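## Task

Open the drawer of cooler COLD, take out the rear cooling block (the one farther from the handle) and set it flat within the locators of deck slot D2, the slot beyond D1, which is next to COLD. Each of its 4 loose tubes must still sit in the bore it began in. Then close the drawer completely; COLD's lamp stays lit while the drawer is open. The front block must stay flat in its place with every tube seated, and plate P1 must remain on D1 as it was. COLD must end within about a finger's width of its start, upright and barely rotated. Nothing may leave the table. All of this must hold without the robot touching it; open the gripper and back the arm away at the end.

## Robot and tools

Robot: one six-joint arm with a two-finger gripper and a single fisheye camera, cam_wrist (504x504), mounted on the hand. Joint order everywhere (rows and result lists): waist, shoulder, elbow, forearm roll, wrist pitch, wrist roll. The scene frame has its origin on the table top under the arm base, +z up, +y to the left when facing +x; the base itself may be slightly tilted. COLD is loose on the table, so pushing it or its drawer hard can shift it. Random short tugs on a held part or pushes on loose items can happen.

execute_actions(actions): a list of actions run in sequence. Each action is a list of up to 15 rows, one row per 1/30 s step; if fewer than 15 rows are given, the last one is held for the remaining steps. A row is 9 numbers, each in [-1, 1]: six joint offsets, then gripper position, gripper force_limit, gripper speed. The joint offsets are relative to the joint angles when that action began (not the previous row); for a call's first action this means the last angles reported in this scene. Scale: 1.0 equals 1.983 rad for waist and shoulder, 2.38 rad for elbow, 2.975 rad for forearm roll, wrist pitch and wrist roll. An empty list just returns state and images.

Gripper numbers are absolute settings, not offsets. position: +1 fully open (140 mm), about -0.8 pads touching, -1 closes until blocked. force_limit: roughly 14 N at -1, 60 N at 0, 107 N at +1 (parts up to 40 mm wide). speed: about 30 mm/s at -1, 140 at 0, 250 at +1.

Joint ranges (rad): waist ±3.491, shoulder ±3.140, elbow -1.187 to 4.328, forearm roll ±3.316, wrist pitch ±3.140, wrist roll ±3.927; real ends may differ by up to 0.010. An action pushing a joint more than 0.010 rad outward beyond its range is refused; if the first action fails this, or any action is malformed, the entire call does nothing. A joint driven into its real end stops there and the result may say "joint sent to its limit".

move(target, speed, blocking): target is a single 9-number row as above; its six joint offsets are measured from the Joint positions of the most recent result that lists them, and the gripper numbers are applied at the start. All joints travel along paths that finish together, so the hand follows a curve and does not avoid obstacles. speed (0.01 to 2 rad/s, default 0.5) caps the joint with the longest path; a path takes 0.5 to 10 s and is cut off at 10 s. blocking=false returns after 0.5 s while motion continues; then only wait or stop are accepted until a result shows the move finished. The extra "move:" line reports the ending (done, off_target, moving, held, fault), limits=held or limits=none, and the joint farthest from its target.

wait(seconds): 0 to 10; runs the scene with the last command held, returning early if a running move ends. stop(): brakes a running move (needs braking room); fingers keep moving. zoom_image(camera, region): camera "cam_wrist", region [x0, y0, x1, y1] in image pixels from the top-left, at most 504 by 504. finished_scene(scene): ends scene 1 or 2 for good and reveals the next task.

Results: end_effector_position (metres, scene frame) and end_effector_quat_wxyz; the position point is between the closed pads and can be off, more so at long reach. Fingers point along the gripper's +z and open along its y. Fingertips extend about 33 mm past that point when closed, 9 mm when open, and move about 24 mm farther out while closing, so keep that clearance above surfaces. Joint positions (rad), Joint velocities (rad/s) and Joint targets (current drive angles, which may shift on their own). object_status: 0 moving, 1 blocked while opening, 2 blocked while closing (a grip), 3 reached the setting or pads met. position_measured is in counts, 3 open to 230 closed, not linear. To squeeze harder during a grip, raise force_limit and nudge position (e.g. -1 to -0.98). Flange force is the external force on the hand, including held weight, noisy especially after sudden stops. "joint command not followed" means the clearance check altered targets. MOTOR HOT warns of heating; an OVER-TEMPERATURE FAULT brakes the arm until it cools.

Motion limits: target speeds capped at 2.62 (waist, shoulder), 3.14 (elbow), 3.93 (wrist joints) rad/s with 0.5 s ramp-up; targets stay within 0.805, 0.966 or 1.21 rad of the measured angle respectively, and are scaled back if they would put the hand over 70 mm from where it is. Large motions may need several actions; an unfinished action must be continued by a new command.

Faults: reaching a joint's load limit (139 N m for waist, shoulder, elbow; 34.8 for the three wrist joints, held weight included) or 150 N of outside force stops the arm for 10 s and drops the rest of the call. The arm is stiff, so aiming even slightly beyond a firm contact can trigger this; approach slowly. Avoid dropping or slipping parts, slamming the drawer, hard hits, and anything falling off the table. Time keeps running while you compose replies. The cam_wrist calibration is given as fisheye K=[[383.904,0,254.269],[0,382.369,253.708],[0,0,1]], D=[0.2,0,0,0], with a world-to-camera transform derived from the joint readings, accurate only to a few millimetres and about half a degree.

Each tool is called as name(argument=value, ...), one argument or row to a line, values as JSON.

## Session

execute_actions(
  actions=[],
)

Scene clock: 0.00 s.
end_effector_position=(+0.8663, +0.2497, +0.2527) position_measured=3 object_status=3 end_effector_quat_wxyz=(-0.026, +0.729, -0.682, -0.044)
Joint names: [waist, shoulder, elbow, forearm roll, wrist pitch, wrist roll]
Joint positions: [ 0.158  0.354  1.042 -0.291 -1.571 -0.244]
Joint velocities: [-0.     0.001  0.001  0.     0.     0.   ]
Flange force (N, the push that the arm receives, along the gripper's own x y z axes): no reading
Joint targets: [0.158 0.354 1.042 -0.291 -1.571 -0.244]

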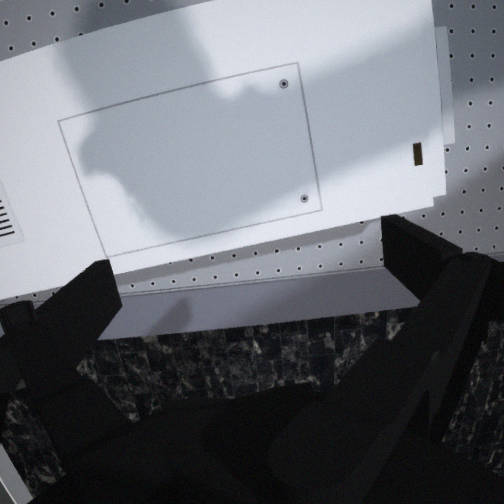

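move(
  target=[0,-0.05,0,0,0,0,1,0,0],
)

move(
  target=[0,0,-0.05,0,0,0,1,0,0],
)

move(
  target=[-0.06,0,0,0,0,0,1,0,0],
)

move(
  target=[0,0,0,0.05,0,0,1,0,0],
)

move(
  target=[0,0,0,0,0.05,0,1,0,0],
)

move(
  target=[0,0,0,0,0,0.05,1,0,0],
)

Scene clock: 2.33 s.
end_effector_position=(+0.8740, +0.2676, +0.3297) position_measured=3 object_status=3 end_effector_quat_wxyz=(-0.068, +0.737, -0.673, -0.021)
Joint names: [waist, shoulder, elbow, forearm roll, wrist pitch, wrist roll]
Joint positions: [ 0.158  0.255  1.042 -0.291 -1.571 -0.244]
Joint velocities: [ 0.    -0.002  0.    -0.002  0.    -0.   ]
Flange force (N, the push that the arm receives, along the gripper's own x y z axes): no reading
Joint targets: [0.158 0.255 1.042 -0.291 -1.571 -0.244]
move: done; limits=none; farthest joint: the shoulder, 0.001 radians from its target (0.100 radians at the start)
camera_calibration (this result's frames):
cam_wrist: T_world_to_cam=[[-0.996974, 0.0600167, -0.049396, 0.871968], [0.035915, 0.919255, 0.392021, -0.396742], [0.0689354, 0.389061, -0.918629, 0.323455], [0, 0, 0, 1]] pos_world=[0.861282, 0.18653, 0.495739]

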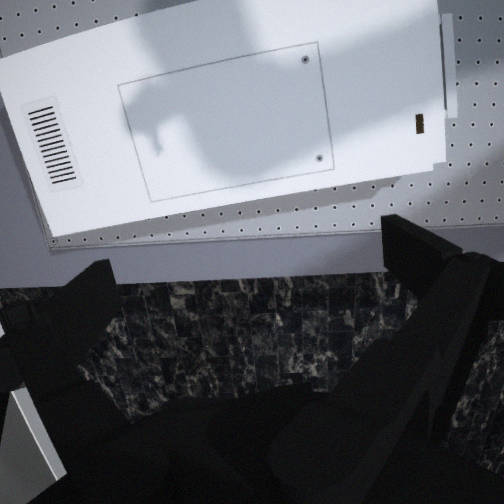

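Scene clock: 3.20 s.
end_effector_position=(+0.8364, +0.2451, +0.2777) position_measured=3 object_status=3 end_effector_quat_wxyz=(-0.018, +0.728, -0.684, -0.049)
Joint names: [waist, shoulder, elbow, forearm roll, wrist pitch, wrist roll]
Joint positions: [ 0.158  0.255  0.923 -0.291 -1.571 -0.244]
Joint velocities: [-0.     0.001 -0.002 -0.    -0.     0.   ]
Flange force (N, the push that the arm receives, along the gripper's own x y z axes): [0.3 7.6 -2.6]
Joint targets: [0.158 0.255 0.923 -0.291 -1.571 -0.244]
move: done; limits=none; farthest joint: the waist, 0.000 radians from its target (0.000 radians at the start)
camera_calibration (this result's frames):
cam_wrist: T_world_to_cam=[[-0.994862, 0.0823536, 0.0588884, 0.795859], [0.0978806, 0.931022, 0.351593, -0.39784], [-0.0258715, 0.355551, -0.934299, 0.378913], [0, 0, 0, 1]] pos_world=[0.840513, 0.170133, 0.447029]

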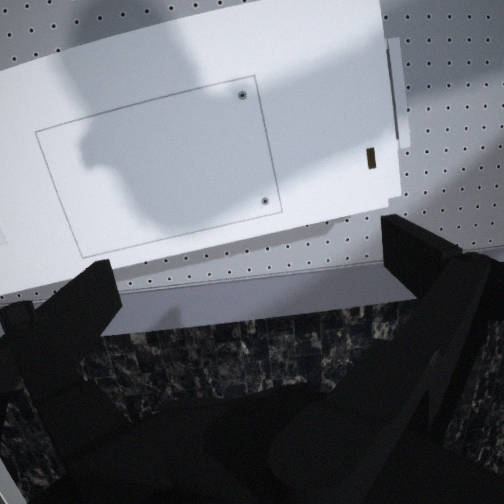

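Scene clock: 4.07 s.
end_effector_position=(+0.8546, +0.1694, +0.2972) position_measured=3 object_status=3 end_effector_quat_wxyz=(-0.010, +0.697, -0.717, -0.011)
Joint names: [waist, shoulder, elbow, forearm roll, wrist pitch, wrist roll]
Joint positions: [ 0.039  0.255  0.923 -0.291 -1.571 -0.244]
Joint velocities: [-0.001  0.     0.001  0.    -0.    -0.   ]
Flange force (N, the push that the arm receives, along the gripper's own x y z axes): [0.1 8.0 -1.5]
Joint targets: [0.039 0.255 0.923 -0.291 -1.571 -0.244]
move: done; limits=none; farthest joint: the waist, 0.000 radians from its target (0.119 radians at the start)
camera_calibration (this result's frames):
cam_wrist: T_world_to_cam=[[-0.984597, 0.174464, 0.0114123, 0.80883], [0.170033, 0.940309, 0.294802, -0.382311], [0.0407013, 0.292202, -0.95549, 0.384722], [0, 0, 0, 1]] pos_world=[0.845718, 0.105962, 0.471073]

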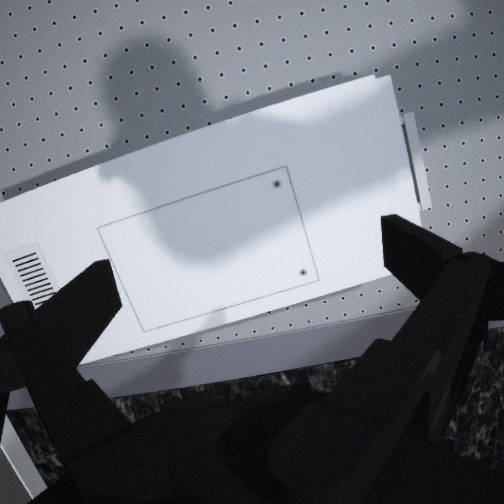

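Scene clock: 4.93 s.
end_effector_position=(+0.8656, +0.1185, +0.3189) position_measured=3 object_status=3 end_effector_quat_wxyz=(+0.030, +0.696, -0.716, +0.052)
Joint names: [waist, shoulder, elbow, forearm roll, wrist pitch, wrist roll]
Joint positions: [ 0.039  0.255  0.923 -0.143 -1.571 -0.244]
Joint velocities: [0.001 0.    0.002 0.001 0.    0.   ]
Flange force (N, the push that the arm receives, along the gripper's own x y z axes): [3.1 11.1 -0.6]
Joint targets: [0.039 0.255 0.923 -0.143 -1.571 -0.244]
move: done; limits=none; farthest joint: the waist, 0.000 radians from its target (0.000 radians at the start)
camera_calibration (this result's frames):
cam_wrist: T_world_to_cam=[[-0.983922, 0.172765, -0.0452718, 0.846021], [0.163501, 0.973329, 0.160928, -0.298337], [0.0718671, 0.150939, -0.985927, 0.419335], [0, 0, 0, 1]] pos_world=[0.851061, 0.0809227, 0.499745]

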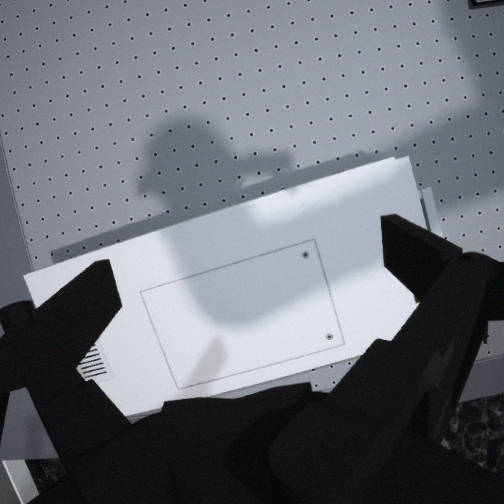

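Scene clock: 5.80 s.
end_effector_position=(+0.9171, +0.1303, +0.3231) position_measured=3 object_status=3 end_effector_quat_wxyz=(-0.033, +0.697, -0.710, +0.091)
Joint names: [waist, shoulder, elbow, forearm roll, wrist pitch, wrist roll]
Joint positions: [ 0.039  0.255  0.923 -0.143 -1.423 -0.244]
Joint velocities: [-0.    -0.001 -0.002 -0.001  0.001 -0.   ]
Flange force (N, the push that the arm receives, along the gripper's own x y z axes): [2.7 8.7 -3.1]
Joint targets: [0.039 0.255 0.923 -0.143 -1.423 -0.244]
move: done; limits=none; farthest joint: the waist, 0.000 radians from its target (0.000 radians at the start)
camera_calibration (this result's frames):
cam_wrist: T_world_to_cam=[[-0.970517, 0.158935, -0.18121, 0.928245], [0.119254, 0.969959, 0.212034, -0.294365], [0.209466, 0.184172, -0.960315, 0.279158], [0, 0, 0, 1]] pos_world=[0.877507, 0.0865778, 0.498702]

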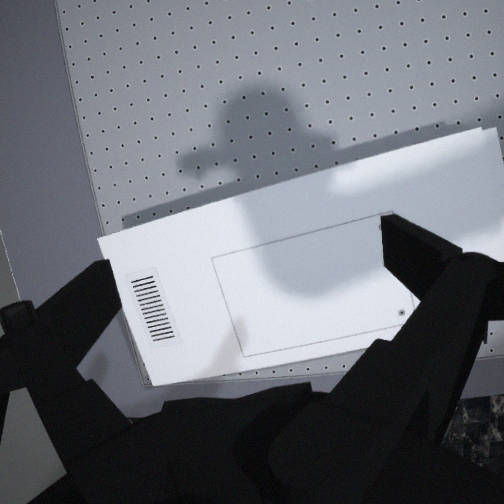

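Scene clock: 6.67 s.
end_effector_position=(+0.9171, +0.1303, +0.3231) position_measured=3 object_status=3 end_effector_quat_wxyz=(-0.027, +0.748, -0.657, +0.093)
Joint names: [waist, shoulder, elbow, forearm roll, wrist pitch, wrist roll]
Joint positions: [ 0.039  0.255  0.923 -0.143 -1.423 -0.095]
Joint velocities: [-0.     0.     0.     0.     0.     0.001]
Flange force (N, the push that the arm receives, along the gripper's own x y z axes): [1.1 11.7 -2.7]
Joint targets: [0.039 0.255 0.923 -0.143 -1.423 -0.095]
move: done; limits=none; farthest joint: the waist, 0.000 radians from its target (0.000 radians at the start)
camera_calibration (this result's frames):
cam_wrist: T_world_to_cam=[[-0.985135, 0.01145, -0.171398, 0.957708], [-0.0209561, 0.982313, 0.186071, -0.159002], [0.170497, 0.186897, -0.967471, 0.316853], [0, 0, 0, 1]] pos_world=[0.886118, 0.0860051, 0.500281]

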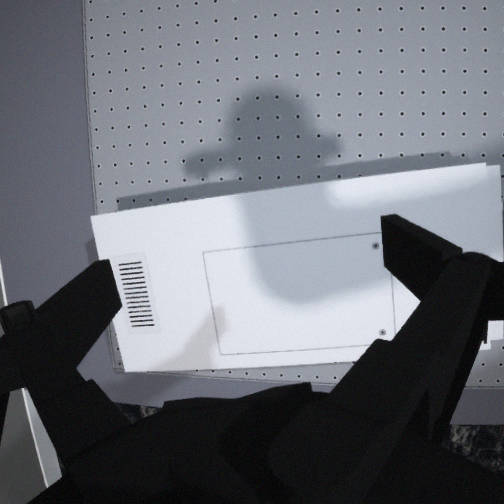

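move(
  target=[-0.213,-0.306,-0.41,-0.124,0.014,0.168,1,0,0],
  speed=0.8,
)

Scene clock: 13.13 s.
end_effector_position=(+0.5729, +0.0042, +0.3300) position_measured=3 object_status=3 end_effector_quat_wxyz=(+0.001, +0.753, -0.658, -0.002)
Joint names: [waist, shoulder, elbow, forearm roll, wrist pitch, wrist roll]
Joint positions: [-0.383 -0.352 -0.053 -0.511 -1.381  0.405]
Joint velocities: [-0.001 -0.001 -0.001  0.    -0.     0.001]
Flange force (N, the push that the arm receives, along the gripper's own x y z axes): [-1.9 4.8 -3.1]
Joint targets: [-0.383 -0.352 -0.053 -0.511 -1.381 0.405]
move: done; limits=none; farthest joint: the waist, 0.000 radians from its target (0.423 radians at the start)
camera_calibration (this result's frames):
cam_wrist: T_world_to_cam=[[-0.999881, 0.0133884, 0.00772817, 0.570545], [0.0149728, 0.963107, 0.2687, -0.0913834], [-0.0038456, 0.268784, -0.963193, 0.50389], [0, 0, 0, 1]] pos_world=[0.573783, -0.0550641, 0.505489]

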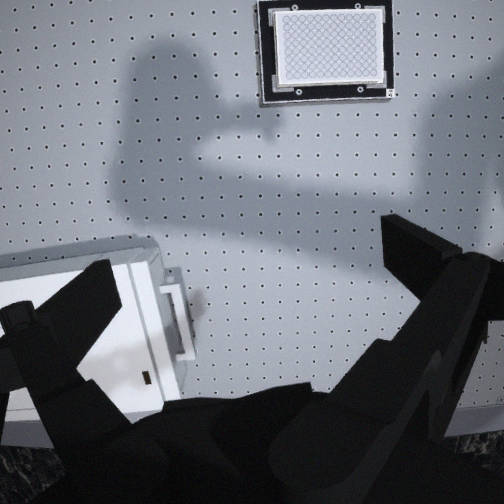

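move(
  target=[0.3186,0.0414,-0.013,0.1218,0.1055,-0.199,1,0,0],
  speed=0.8,
)

Scene clock: 17.73 s.
end_effector_position=(+0.6399, +0.1594, +0.2204) position_measured=3 object_status=3 end_effector_quat_wxyz=(+0.000, +0.749, -0.663, -0.000)
Joint names: [waist, shoulder, elbow, forearm roll, wrist pitch, wrist roll]
Joint positions: [ 0.249 -0.269 -0.084 -0.149 -1.067 -0.187]
Joint velocities: [ 0.     0.     0.    -0.001  0.    -0.   ]
Flange force (N, the push that the arm receives, along the gripper's own x y z axes): [-3.1 3.5 -2.3]
Joint targets: [0.249 -0.269 -0.084 -0.149 -1.067 -0.187]
move: done; limits=none; farthest joint: the waist, 0.000 radians from its target (0.632 radians at the start)
camera_calibration (this result's frames):
cam_wrist: T_world_to_cam=[[-0.999623, 0.0269318, 0.00526373, 0.634543], [0.0273592, 0.963294, 0.26705, -0.22002], [0.00212162, 0.267093, -0.963668, 0.353477], [0, 0, 0, 1]] pos_world=[0.639573, 0.100443, 0.396051]

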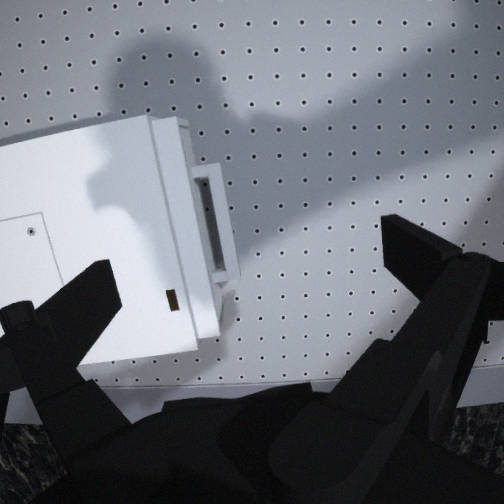

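move(
  target=[0.008,0.06,0,0,0.04,-0.5213,1,0,0],
  speed=1,
)

Scene clock: 21.67 s.
end_effector_position=(+0.6546, +0.1625, +0.1544) position_measured=3 object_status=3 end_effector_quat_wxyz=(-0.001, -0.069, +0.998, -0.000)
Joint names: [waist, shoulder, elbow, forearm roll, wrist pitch, wrist roll]
Joint positions: [ 0.264 -0.15  -0.084 -0.149 -0.948 -1.738]
Joint velocities: [-0.     0.     0.002  0.     0.    -0.002]
Flange force (N, the push that the arm receives, along the gripper's own x y z axes): [4.1 0.3 -4.3]
Joint targets: [0.264 -0.150 -0.084 -0.149 -0.948 -1.738]
move: done; limits=none; farthest joint: the waist, 0.000 radians from its target (0.016 radians at the start)
camera_calibration (this result's frames):
cam_wrist: T_world_to_cam=[[0.00971985, 0.999943, 0.00436808, -0.169229], [0.963954, -0.0105314, 0.265861, -0.660484], [0.265892, 0.0016265, -0.964001, 0.15949], [0, 0, 0, 1]] pos_world=[0.595913, 0.162005, 0.330085]

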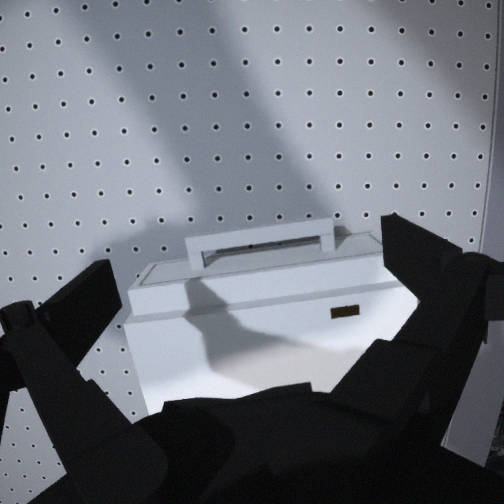

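move(
  target=[0.011,0.052,-0.011,0,0.0445,0,1,0,0],
  speed=0.2,
)

Scene clock: 26.20 s.
end_effector_position=(+0.6542, +0.1638, +0.0872) position_measured=3 object_status=3 end_effector_quat_wxyz=(-0.000, -0.070, +0.998, +0.001)
Joint names: [waist, shoulder, elbow, forearm roll, wrist pitch, wrist roll]
Joint positions: [ 0.286 -0.047 -0.11  -0.149 -0.816 -1.738]
Joint velocities: [ 0.001  0.002 -0.    -0.001  0.001 -0.   ]
Flange force (N, the push that the arm receives, along the gripper's own x y z axes): [2.9 -1.5 -5.3]
Joint targets: [0.286 -0.047 -0.110 -0.149 -0.816 -1.738]
move: done; limits=none; farthest joint: the shoulder, 0.001 radians from its target (0.104 radians at the start)
camera_calibration (this result's frames):
cam_wrist: T_world_to_cam=[[0.00790157, 0.999949, 0.00624914, -0.169209], [0.963763, -0.00928173, 0.266598, -0.642317], [0.266643, 0.00391615, -0.963788, 0.0939938], [0, 0, 0, 1]] pos_world=[0.595316, 0.162871, 0.262888]

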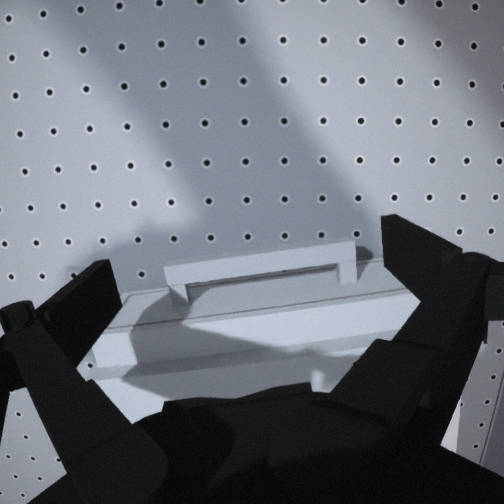

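move(
  target=[0.009,0.036,-0.003,0,0.026,0,1,0,0],
  speed=0.1,
)

move(
  target=[0,0,0,0,0,0,-1,-0.3,-0.6],
)

Scene clock: 28.33 s.
end_effector_position=(+0.6507, +0.1671, +0.0443) position_measured=3 object_status=3 end_effector_quat_wxyz=(-0.002, -0.073, +0.997, +0.002)
Joint names: [waist, shoulder, elbow, forearm roll, wrist pitch, wrist roll]
Joint positions: [ 0.304  0.024 -0.117 -0.149 -0.739 -1.738]
Joint velocities: [0.    0.002 0.001 0.001 0.001 0.001]
Flange force (N, the push that the arm receives, along the gripper's own x y z axes): [1.1 -2.9 -3.1]
Joint targets: [0.304 0.024 -0.117 -0.149 -0.738 -1.738]
move: done; limits=none; farthest joint: the waist, 0.000 radians from its target (0.018 radians at the start)
camera_calibration (this result's frames):
cam_wrist: T_world_to_cam=[[0.00249398, 0.999964, 0.00814482, -0.168715], [0.964771, -0.0045488, 0.263053, -0.62882], [0.26308, 0.00720184, -0.964747, 0.0553233], [0, 0, 0, 1]] pos_world=[0.592534, 0.16545, 0.22016]

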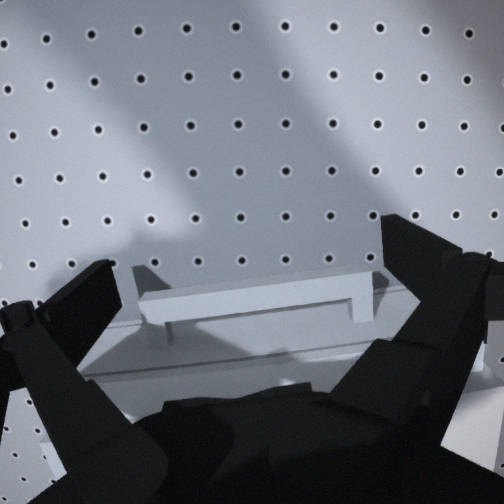

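Scene clock: 29.07 s.
end_effector_position=(+0.6507, +0.1673, +0.0443) position_measured=62 object_status=2 end_effector_quat_wxyz=(-0.002, -0.072, +0.997, +0.002)
Joint names: [waist, shoulder, elbow, forearm roll, wrist pitch, wrist roll]
Joint positions: [ 0.304  0.024 -0.117 -0.15  -0.738 -1.738]
Joint velocities: [-0.001 -0.001 -0.001 -0.001 -0.    -0.   ]
Flange force (N, the push that the arm receives, along the gripper's own x y z axes): [8.3 54.2 -40.5]
Joint targets: [0.304 0.024 -0.117 -0.149 -0.739 -1.738]
move: done; limits=none; farthest joint: the forearm roll, 0.001 radians from its target (0.000 radians at the start)
camera_calibration (this result's frames):
cam_wrist: T_world_to_cam=[[0.0028712, 0.999958, 0.0087346, -0.169242], [0.964758, -0.00506819, 0.263088, -0.628711], [0.263121, 0.0076714, -0.964732, 0.0552082], [0, 0, 0, 1]] pos_world=[0.592514, 0.165625, 0.220146]

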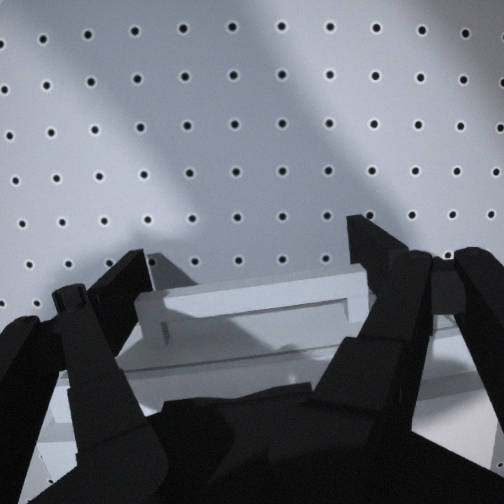

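move(
  target=[0.002,-0.0015,0,0,-0.001,0,-1,-0.3,-0.6],
  speed=0.05,
)

Scene clock: 30.33 s.
end_effector_position=(+0.6497, +0.1697, +0.0453) position_measured=62 object_status=2 end_effector_quat_wxyz=(-0.003, -0.074, +0.997, +0.003)
Joint names: [waist, shoulder, elbow, forearm roll, wrist pitch, wrist roll]
Joint positions: [ 0.308  0.021 -0.118 -0.149 -0.741 -1.738]
Joint velocities: [ 0.001 -0.002 -0.001 -0.003 -0.    -0.   ]
Flange force (N, the push that the arm receives, along the gripper's own x y z axes): [-4.9 -17.6 21.7]
Joint targets: [0.308 0.021 -0.117 -0.150 -0.741 -1.738]
move: done; limits=none; farthest joint: the elbow, 0.001 radians from its target (0.000 radians at the start)
camera_calibration (this result's frames):
cam_wrist: T_world_to_cam=[[-0.00074302, 0.999945, 0.0104593, -0.169334], [0.965248, -0.0020162, 0.261326, -0.628718], [0.261333, 0.01029, -0.965194, 0.057134], [0, 0, 0, 1]] pos_world=[0.591812, 0.167469, 0.221217]

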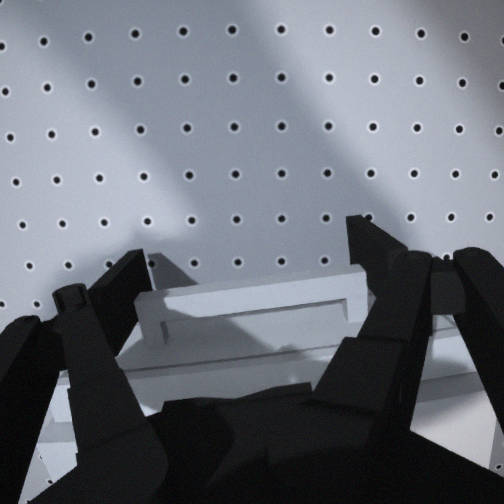

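move(
  target=[0.0146,-0.035,-0.0557,0.0068,0.0222,-0.0114,-1,-0.3,-0.6],
  speed=0.08,
)

Scene clock: 34.90 s.
end_effector_position=(+0.6098, +0.1633, +0.0450) position_measured=62 object_status=2 end_effector_quat_wxyz=(-0.003, -0.073, +0.997, +0.002)
Joint names: [waist, shoulder, elbow, forearm roll, wrist pitch, wrist roll]
Joint positions: [ 0.337 -0.048 -0.25  -0.129 -0.675 -1.772]
Joint velocities: [-0.    -0.    -0.002 -0.001  0.001 -0.   ]
Flange force (N, the push that the arm receives, along the gripper's own x y z axes): [-5.5 21.4 2.2]
Joint targets: [0.337 -0.048 -0.250 -0.129 -0.675 -1.772]
move: done; limits=none; farthest joint: the elbow, 0.001 radians from its target (0.133 radians at the start)
camera_calibration (this result's frames):
cam_wrist: T_world_to_cam=[[0.00137799, 0.99996, 0.0088932, -0.16423], [0.965216, -0.00365515, 0.26143, -0.589884], [0.261452, 0.0082236, -0.965182, 0.067638], [0, 0, 0, 1]] pos_world=[0.551908, 0.161511, 0.220957]

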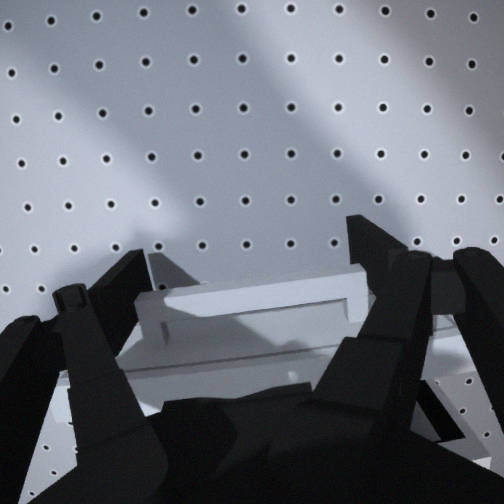

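move(
  target=[0.0195,-0.035,-0.0546,0.0104,0.0215,-0.0165,-1,-0.3,-0.6],
  speed=0.1,
)

Scene clock: 37.17 s.
end_effector_position=(+0.5696, +0.1595, +0.0450) position_measured=62 object_status=2 end_effector_quat_wxyz=(-0.003, -0.074, +0.997, +0.003)
Joint names: [waist, shoulder, elbow, forearm roll, wrist pitch, wrist roll]
Joint positions: [ 0.376 -0.118 -0.38  -0.098 -0.611 -1.821]
Joint velocities: [ 0.    -0.     0.001  0.     0.    -0.001]
Flange force (N, the push that the arm receives, along the gripper's own x y z axes): [-1.7 -2.3 7.0]
Joint targets: [0.376 -0.118 -0.380 -0.098 -0.611 -1.821]
move: done; limits=none; farthest joint: the waist, 0.000 radians from its target (0.039 radians at the start)
camera_calibration (this result's frames):
cam_wrist: T_world_to_cam=[[0.00028578, 0.999957, 0.00925031, -0.15968], [0.965378, -0.00268885, 0.26084, -0.551306], [0.260854, 0.0088555, -0.965338, 0.0784737], [0, 0, 0, 1]] pos_world=[0.511795, 0.157496, 0.221034]

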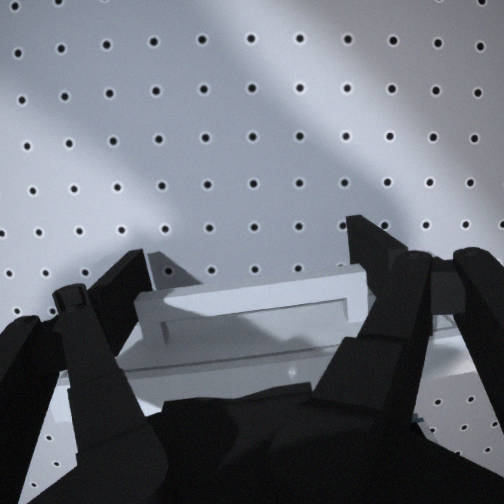

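move(
  target=[0.0215,-0.0338,-0.0534,0.0138,0.0208,-0.0215,-1,-0.3,-0.6],
  speed=0.1,
)

Scene clock: 41.10 s.
end_effector_position=(+0.5300, +0.1548, +0.0448) position_measured=62 object_status=2 end_effector_quat_wxyz=(-0.004, -0.074, +0.997, +0.003)
Joint names: [waist, shoulder, elbow, forearm roll, wrist pitch, wrist roll]
Joint positions: [ 0.418 -0.185 -0.507 -0.057 -0.55  -1.885]
Joint velocities: [ 0.    -0.    -0.     0.     0.    -0.001]
Flange force (N, the push that the arm receives, along the gripper's own x y z axes): [-6.4 -8.3 -10.9]
Joint targets: [0.418 -0.185 -0.507 -0.057 -0.550 -1.885]
move: done; limits=none; farthest joint: the wrist pitch, 0.001 radians from its target (0.062 radians at the start)
camera_calibration (this result's frames):
cam_wrist: T_world_to_cam=[[-0.000113953, 0.999954, 0.00961277, -0.15484], [0.965748, -0.00238431, 0.259473, -0.513187], [0.259484, 0.00931308, -0.965703, 0.0892526], [0, 0, 0, 1]] pos_world=[0.472432, 0.152778, 0.220838]

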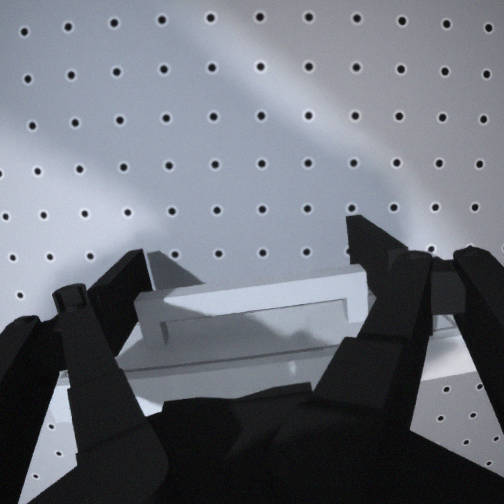

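move(
  target=[0.0242,-0.035,-0.0555,0.0215,0.0208,-0.031,-1,-0.3,-0.6],
  speed=0.1,
)

Scene clock: 43.70 s.
end_effector_position=(+0.4906, +0.1481, +0.0450) position_measured=62 object_status=2 end_effector_quat_wxyz=(-0.004, -0.074, +0.997, +0.001)
Joint names: [waist, shoulder, elbow, forearm roll, wrist pitch, wrist roll]
Joint positions: [ 0.466 -0.254 -0.639  0.007 -0.488 -1.977]
Joint velocities: [ 0.    -0.001 -0.     0.001  0.    -0.   ]
Flange force (N, the push that the arm receives, along the gripper's own x y z axes): no reading
Joint targets: [0.466 -0.254 -0.639 0.007 -0.488 -1.977]
move: done; limits=none; farthest joint: the waist, 0.000 radians from its target (0.048 radians at the start)
camera_calibration (this result's frames):
cam_wrist: T_world_to_cam=[[0.000592144, 0.999977, 0.0067731, -0.148302], [0.965905, -0.00232546, 0.258885, -0.47526], [0.258895, 0.00638888, -0.965884, 0.100449], [0, 0, 0, 1]] pos_world=[0.433139, 0.146552, 0.221065]

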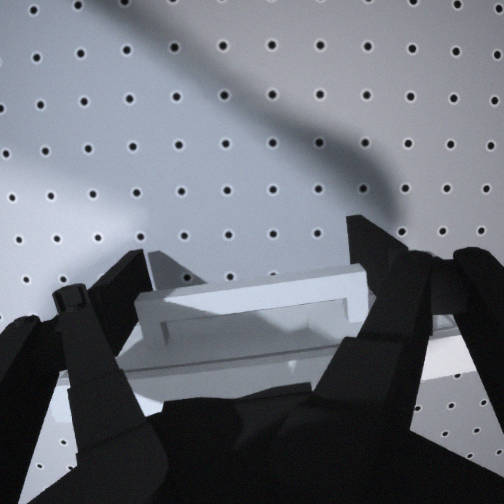

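move(
  target=[0,0,0,0,0,0,1,-0.3,-0.3],
)

move(
  target=[0,-0.17,0,0,-0.113,0,1,0,0],
  speed=0.3,
)

move(
  target=[-0.109,0.162,0.233,-0.052,-0.082,0.6,1,0,0],
  speed=1,
)

Scene clock: 45.03 s.
end_effector_position=(+0.4906, +0.1481, +0.0450) position_measured=3 object_status=3 end_effector_quat_wxyz=(-0.004, -0.074, +0.997, +0.001)
Joint names: [waist, shoulder, elbow, forearm roll, wrist pitch, wrist roll]
Joint positions: [ 0.466 -0.254 -0.639  0.007 -0.488 -1.977]
Joint velocities: [-0.     0.001  0.001 -0.001  0.     0.   ]
Flange force (N, the push that the arm receives, along the gripper's own x y z axes): no reading
Joint targets: [0.466 -0.254 -0.639 0.007 -0.488 -1.977]
move: done; limits=none; farthest joint: the waist, 0.000 radians from its target (0.000 radians at the start)
camera_calibration (this result's frames):
cam_wrist: T_world_to_cam=[[0.000507325, 0.999977, 0.00675319, -0.148258], [0.965893, -0.0022387, 0.258933, -0.475298], [0.258942, 0.0063915, -0.965872, 0.100435], [0, 0, 0, 1]] pos_world=[0.433155, 0.146548, 0.221079]

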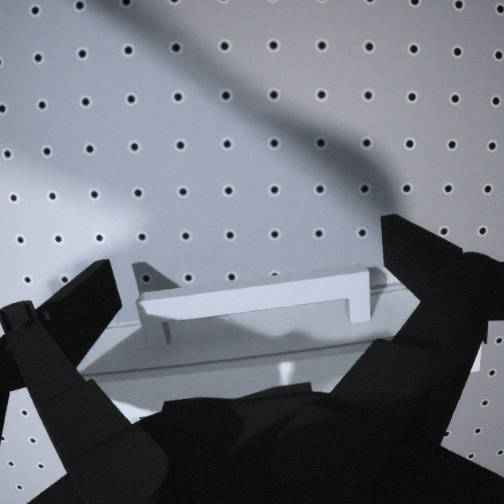

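Scene clock: 46.60 s.
end_effector_position=(+0.4770, +0.1375, +0.1708) position_measured=3 object_status=3 end_effector_quat_wxyz=(-0.004, -0.073, +0.997, +0.001)
Joint names: [waist, shoulder, elbow, forearm roll, wrist pitch, wrist roll]
Joint positions: [ 0.466 -0.591 -0.639  0.007 -0.824 -1.977]
Joint velocities: [-0.    -0.001 -0.    -0.001 -0.001  0.   ]
Flange force (N, the push that the arm receives, along the gripper's own x y z axes): no reading
Joint targets: [0.466 -0.591 -0.639 0.007 -0.824 -1.977]
move: done; limits=none; farthest joint: the waist, 0.000 radians from its target (0.000 radians at the start)
camera_calibration (this result's frames):
cam_wrist: T_world_to_cam=[[0.00198161, 0.999982, 0.00565972, -0.139107], [0.965423, -0.00338844, 0.260665, -0.494665], [0.26068, 0.00494749, -0.965413, 0.224815], [0, 0, 0, 1]] pos_world=[0.419232, 0.136316, 0.346768]

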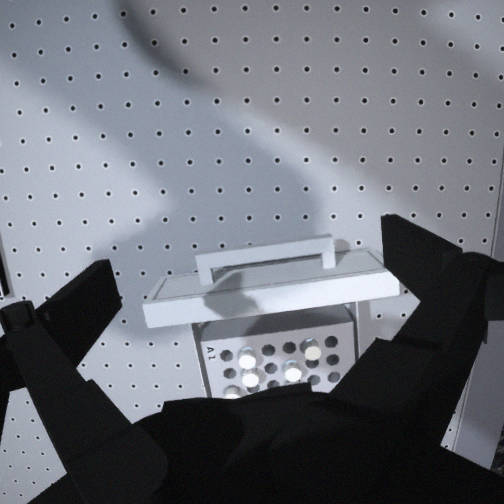

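Scene clock: 49.00 s.
end_effector_position=(+0.6396, +0.1596, +0.2205) position_measured=3 object_status=3 end_effector_quat_wxyz=(+0.001, +0.748, -0.664, -0.000)
Joint names: [waist, shoulder, elbow, forearm roll, wrist pitch, wrist roll]
Joint positions: [ 0.25  -0.27  -0.084 -0.148 -1.068 -0.192]
Joint velocities: [-0.    -0.     0.002  0.001  0.     0.001]
Flange force (N, the push that the arm receives, along the gripper's own x y z axes): [0.2 3.8 -3.3]
Joint targets: [0.250 -0.270 -0.084 -0.148 -1.068 -0.192]
move: done; limits=none; farthest joint: the waist, 0.000 radians from its target (0.216 radians at the start)
camera_calibration (this result's frames):
cam_wrist: T_world_to_cam=[[-0.999531, 0.0300291, 0.00597114, 0.633494], [0.0305345, 0.963378, 0.266402, -0.222145], [0.00224737, 0.26646, -0.963843, 0.353528], [0, 0, 0, 1]] pos_world=[0.639185, 0.100786, 0.396143]

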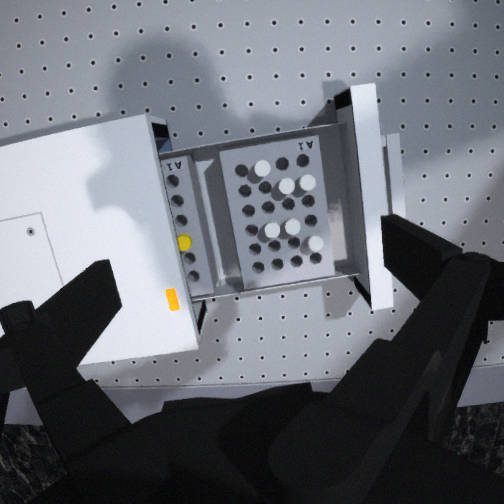

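move(
  target=[0.109,-0.162,-0.233,0.052,0.082,-0.6,1,0,0],
  speed=1,
)

move(
  target=[0,0.17,0,0,0.113,0,1,0,0],
  speed=0.25,
)

move(
  target=[0,0,0,0,0,0,-1,-0.5,-0.6],
)

Scene clock: 52.90 s.
end_effector_position=(+0.4770, +0.1375, +0.1708) position_measured=3 object_status=3 end_effector_quat_wxyz=(-0.004, -0.073, +0.997, +0.001)
Joint names: [waist, shoulder, elbow, forearm roll, wrist pitch, wrist roll]
Joint positions: [ 0.466 -0.591 -0.639  0.007 -0.824 -1.977]
Joint velocities: [ 0.    -0.     0.001 -0.     0.    -0.001]
Flange force (N, the push that the arm receives, along the gripper's own x y z axes): no reading
Joint targets: [0.466 -0.591 -0.639 0.007 -0.824 -1.977]
move: done; limits=none; farthest joint: the waist, 0.000 radians from its target (0.216 radians at the start)
camera_calibration (this result's frames):
cam_wrist: T_world_to_cam=[[0.00198094, 0.999982, 0.00566097, -0.139108], [0.965423, -0.00338814, 0.260668, -0.494667], [0.260683, 0.00494886, -0.965412, 0.224813], [0, 0, 0, 1]] pos_world=[0.419233, 0.136317, 0.346769]

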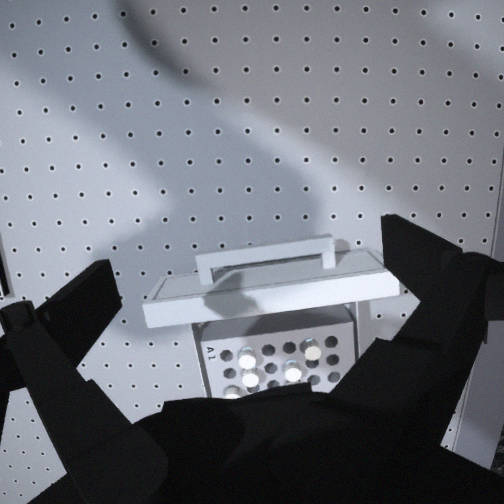

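Scene clock: 54.67 s.
end_effector_position=(+0.4906, +0.1481, +0.0450) position_measured=3 object_status=3 end_effector_quat_wxyz=(-0.004, -0.074, +0.997, +0.001)
Joint names: [waist, shoulder, elbow, forearm roll, wrist pitch, wrist roll]
Joint positions: [ 0.466 -0.254 -0.639  0.007 -0.488 -1.977]
Joint velocities: [-0.001  0.001 -0.002  0.     0.001  0.   ]
Flange force (N, the push that the arm receives, along the gripper's own x y z axes): no reading
Joint targets: [0.466 -0.254 -0.639 0.007 -0.488 -1.977]
move: done; limits=none; farthest joint: the waist, 0.000 radians from its target (0.000 radians at the start)
camera_calibration (this result's frames):
cam_wrist: T_world_to_cam=[[0.000493133, 0.999977, 0.00675696, -0.148257], [0.965895, -0.00222591, 0.258924, -0.475295], [0.258933, 0.00639883, -0.965874, 0.100433], [0, 0, 0, 1]] pos_world=[0.433153, 0.146553, 0.221073]

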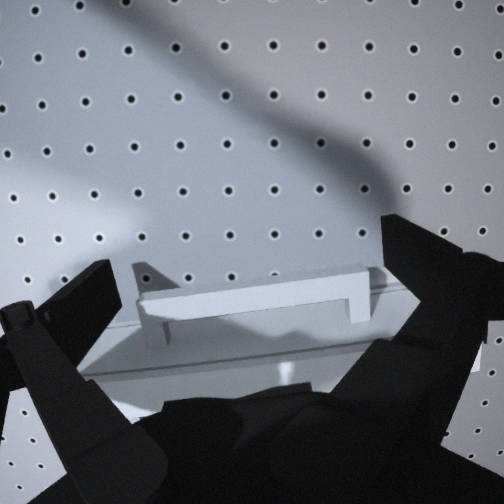

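Scene clock: 55.40 s.
end_effector_position=(+0.4908, +0.1482, +0.0450) position_measured=61 object_status=2 end_effector_quat_wxyz=(-0.004, -0.074, +0.997, +0.001)
Joint names: [waist, shoulder, elbow, forearm roll, wrist pitch, wrist roll]
Joint positions: [ 0.466 -0.254 -0.639  0.007 -0.488 -1.977]
Joint velocities: [-0.001 -0.    -0.001  0.001 -0.002  0.   ]
Flange force (N, the push that the arm receives, along the gripper's own x y z axes): no reading
Joint targets: [0.466 -0.254 -0.639 0.007 -0.488 -1.977]
move: done; limits=none; farthest joint: the waist, 0.000 radians from its target (0.000 radians at the start)
camera_calibration (this result's frames):
cam_wrist: T_world_to_cam=[[0.000416046, 0.999976, 0.00696491, -0.148367], [0.965825, -0.00220708, 0.259184, -0.475449], [0.259194, 0.00661905, -0.965803, 0.100252], [0, 0, 0, 1]] pos_world=[0.433278, 0.146651, 0.221086]

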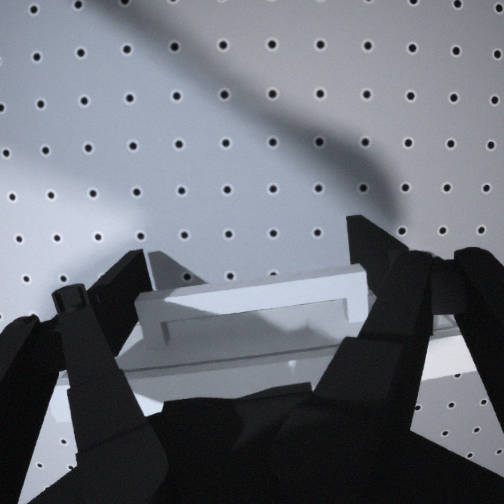

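move(
  target=[0.0298,-0.0371,-0.0588,0.0324,0.0215,-0.0447,-1,-0.5,-0.6],
  speed=0.1,
)

move(
  target=[0.0168,-0.0216,-0.035,0.024,0.0116,-0.0315,-1,-0.5,-0.6],
  speed=0.07,
)

Scene clock: 75.43 s.
end_effector_position=(+0.4516, +0.1430, +0.0453) position_measured=61 object_status=2 end_effector_quat_wxyz=(-0.004, -0.074, +0.997, +0.001)
Joint names: [waist, shoulder, elbow, forearm roll, wrist pitch, wrist roll]
Joint positions: [ 0.525 -0.328 -0.779  0.104 -0.424 -2.11 ]
Joint velocities: [ 0.001 -0.001 -0.002  0.     0.    -0.001]
Flange force (N, the push that the arm receives, along the gripper's own x y z axes): no reading
Joint targets: [0.525 -0.328 -0.779 0.104 -0.424 -2.110]
move: done; limits=none; farthest joint: the waist, 0.000 radians from its target (0.059 radians at the start)
camera_calibration (this result's frames):
cam_wrist: T_world_to_cam=[[-0.0000036124, 0.99998, 0.00634527, -0.142922], [0.965523, -0.00164831, 0.260314, -0.437733], [0.260319, 0.00612745, -0.965503, 0.110227], [0, 0, 0, 1]] pos_world=[0.393946, 0.141522, 0.221279]

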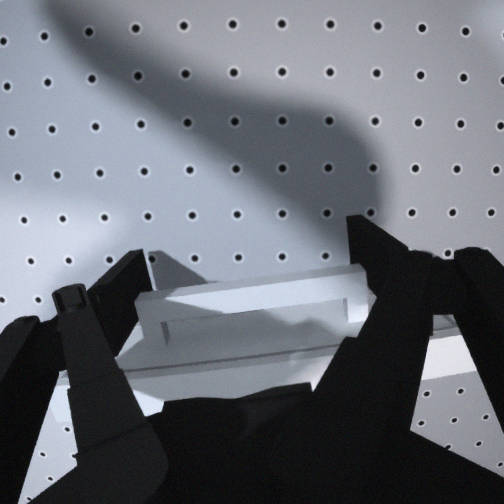

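Scene clock: 77.10 s.
end_effector_position=(+0.4294, +0.1384, +0.0453) position_measured=61 object_status=2 end_effector_quat_wxyz=(-0.004, -0.074, +0.997, -0.000)
Joint names: [waist, shoulder, elbow, forearm roll, wrist pitch, wrist roll]
Joint positions: [ 0.559 -0.37  -0.862  0.175 -0.389 -2.204]
Joint velocities: [ 0.    -0.001 -0.001  0.001  0.    -0.001]
Flange force (N, the push that the arm receives, along the gripper's own x y z axes): no reading
Joint targets: [0.559 -0.370 -0.862 0.175 -0.389 -2.204]
move: done; limits=none; farthest joint: the elbow, 0.001 radians from its target (0.084 radians at the start)
camera_calibration (this result's frames):
cam_wrist: T_world_to_cam=[[0.000376587, 0.999992, 0.0038615, -0.13839], [0.965448, -0.00136986, 0.260592, -0.416308], [0.260595, 0.00362994, -0.965441, 0.116302], [0, 0, 0, 1]] pos_world=[0.371668, 0.137397, 0.221303]

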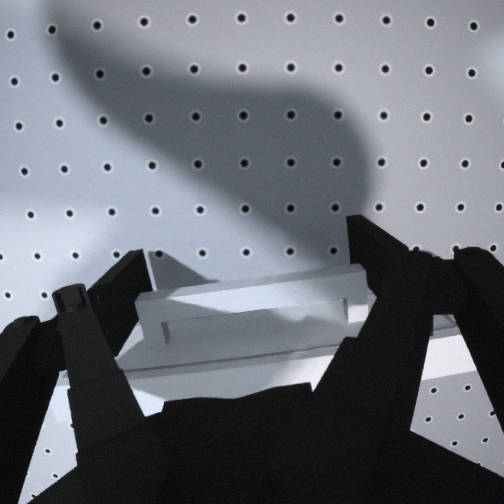

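move(
  target=[0.018,-0.0229,-0.036,0.027,0.011,-0.0365,-1,-0.5,-0.6],
  speed=0.07,
)

move(
  target=[0,0,0,0,0,0,1,-0.3,-0.3],
)

move(
  target=[0,-0.1,0.03,0,-0.09,0,1,0,0],
  speed=0.2,
)

Scene clock: 79.57 s.
end_effector_position=(+0.4065, +0.1349, +0.0453) position_measured=61 object_status=2 end_effector_quat_wxyz=(-0.004, -0.072, +0.997, +0.000)
Joint names: [waist, shoulder, elbow, forearm roll, wrist pitch, wrist roll]
Joint positions: [ 0.594 -0.416 -0.947  0.255 -0.357 -2.312]
Joint velocities: [ 0.    -0.001 -0.002  0.001  0.    -0.001]
Flange force (N, the push that the arm receives, along the gripper's own x y z axes): no reading
Joint targets: [0.594 -0.416 -0.947 0.255 -0.357 -2.312]
move: done; limits=none; farthest joint: the waist, 0.000 radians from its target (0.036 radians at the start)
camera_calibration (this result's frames):
cam_wrist: T_world_to_cam=[[0.00368823, 0.999984, 0.00431778, -0.136283], [0.965573, -0.00468434, 0.260089, -0.39373], [0.260105, 0.00320986, -0.965575, 0.122594], [0, 0, 0, 1]] pos_world=[0.348791, 0.134043, 0.221367]

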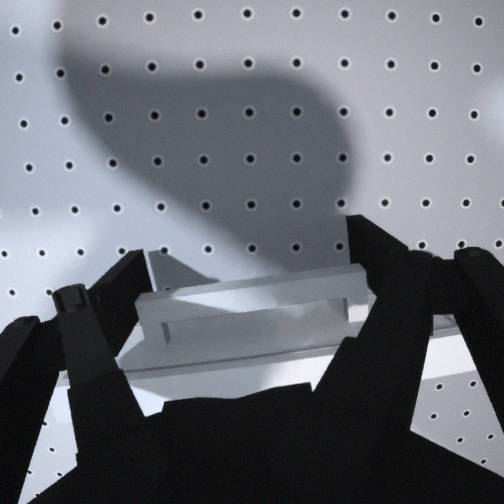

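Scene clock: 80.13 s.
end_effector_position=(+0.4065, +0.1349, +0.0453) position_measured=3 object_status=0 end_effector_quat_wxyz=(-0.004, -0.072, +0.997, +0.000)
Joint names: [waist, shoulder, elbow, forearm roll, wrist pitch, wrist roll]
Joint positions: [ 0.594 -0.416 -0.947  0.255 -0.357 -2.312]
Joint velocities: [-0.    -0.001  0.001 -0.001 -0.     0.   ]
Flange force (N, the push that the arm receives, along the gripper's own x y z axes): no reading
Joint targets: [0.594 -0.416 -0.947 0.255 -0.357 -2.312]
move: done; limits=none; farthest joint: the waist, 0.000 radians from its target (0.000 radians at the start)
camera_calibration (this result's frames):
cam_wrist: T_world_to_cam=[[0.00366842, 0.999984, 0.00431337, -0.136272], [0.965572, -0.00466408, 0.260095, -0.393733], [0.260111, 0.00321073, -0.965573, 0.122594], [0, 0, 0, 1]] pos_world=[0.348789, 0.13404, 0.221369]

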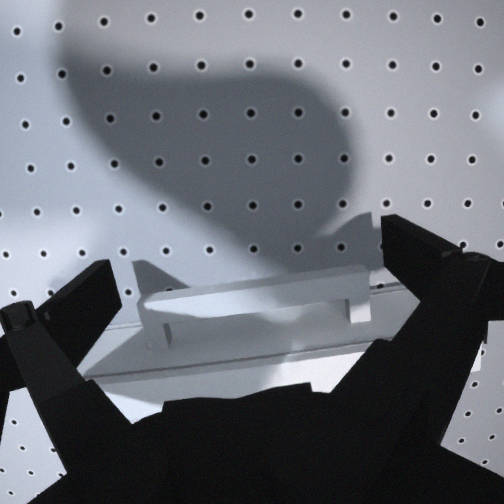

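Scene clock: 81.90 s.
end_effector_position=(+0.4406, +0.1252, +0.1211) position_measured=3 object_status=3 end_effector_quat_wxyz=(+0.016, -0.056, +0.998, -0.023)
Joint names: [waist, shoulder, elbow, forearm roll, wrist pitch, wrist roll]
Joint positions: [ 0.594 -0.614 -0.876  0.255 -0.624 -2.312]
Joint velocities: [-0.    -0.002  0.     0.002 -0.001 -0.   ]
Flange force (N, the push that the arm receives, along the gripper's own x y z axes): no reading
Joint targets: [0.594 -0.614 -0.876 0.255 -0.624 -2.312]
move: done; limits=none; farthest joint: the wrist pitch, 0.001 radians from its target (0.268 radians at the start)
camera_calibration (this result's frames):
cam_wrist: T_world_to_cam=[[0.0359515, 0.998626, -0.0381282, -0.135932], [0.953306, -0.0228221, 0.301142, -0.443776], [0.299858, -0.0471744, -0.952817, 0.174147], [0, 0, 0, 1]] pos_world=[0.375722, 0.133833, 0.294387]

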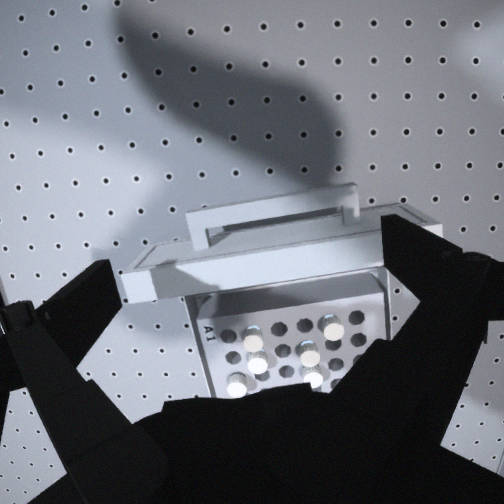

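move(
  target=[-0.03,-0.1,0.06,-0.04,-0.1,0.1,1,0,0],
  speed=0.4,
)

move(
  target=[-0.144,0.2735,0.2727,-0.0955,-0.049,0.612,1,0,0],
  speed=1,
)

Scene clock: 84.00 s.
end_effector_position=(+0.4601, +0.1150, +0.2220) position_measured=3 object_status=3 end_effector_quat_wxyz=(+0.026, -0.118, +0.993, -0.017)
Joint names: [waist, shoulder, elbow, forearm roll, wrist pitch, wrist roll]
Joint positions: [ 0.535 -0.812 -0.733  0.136 -0.922 -2.015]
Joint velocities: [-0.    -0.001  0.    -0.001 -0.001  0.001]
Flange force (N, the push that the arm receives, along the gripper's own x y z axes): no reading
Joint targets: [0.535 -0.812 -0.733 0.136 -0.922 -2.015]
move: done; limits=none; farthest joint: the waist, 0.000 radians from its target (0.060 radians at the start)
camera_calibration (this result's frames):
cam_wrist: T_world_to_cam=[[-0.0874289, 0.995774, -0.0281295, -0.0676909], [0.943839, 0.0918349, 0.317387, -0.505394], [0.318629, 0.0011991, -0.947879, 0.248653], [0, 0, 0, 1]] pos_world=[0.391864, 0.113519, 0.394194]

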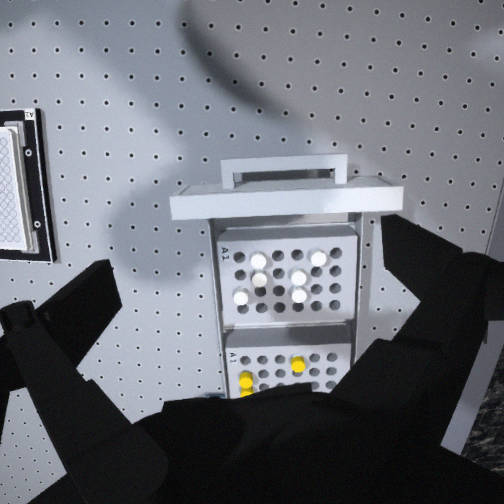

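Scene clock: 86.43 s.
end_effector_position=(+0.6398, +0.1594, +0.2206) position_measured=3 object_status=3 end_effector_quat_wxyz=(+0.001, +0.747, -0.665, +0.000)
Joint names: [waist, shoulder, elbow, forearm roll, wrist pitch, wrist roll]
Joint positions: [ 0.249 -0.27  -0.084 -0.148 -1.067 -0.194]
Joint velocities: [-0.     0.001  0.     0.    -0.     0.001]
Flange force (N, the push that the arm receives, along the gripper's own x y z axes): [3.2 1.4 -4.2]
Joint targets: [0.249 -0.270 -0.084 -0.148 -1.067 -0.194]
move: done; limits=none; farthest joint: the waist, 0.000 radians from its target (0.285 radians at the start)
camera_calibration (this result's frames):
cam_wrist: T_world_to_cam=[[-0.999454, 0.0326311, 0.00522811, 0.633473], [0.0328442, 0.963289, 0.266451, -0.223444], [0.00365841, 0.266477, -0.963834, 0.352823], [0, 0, 0, 1]] pos_world=[0.639175, 0.100551, 0.396287]

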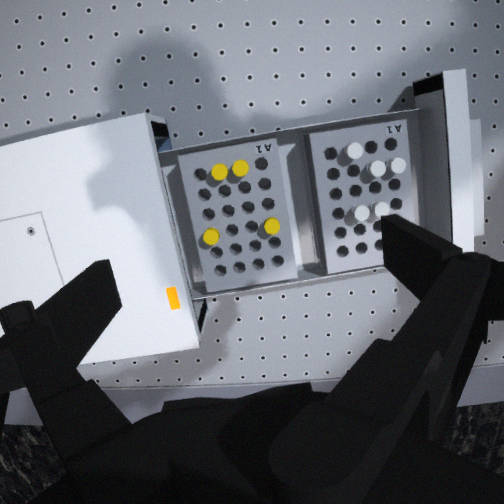

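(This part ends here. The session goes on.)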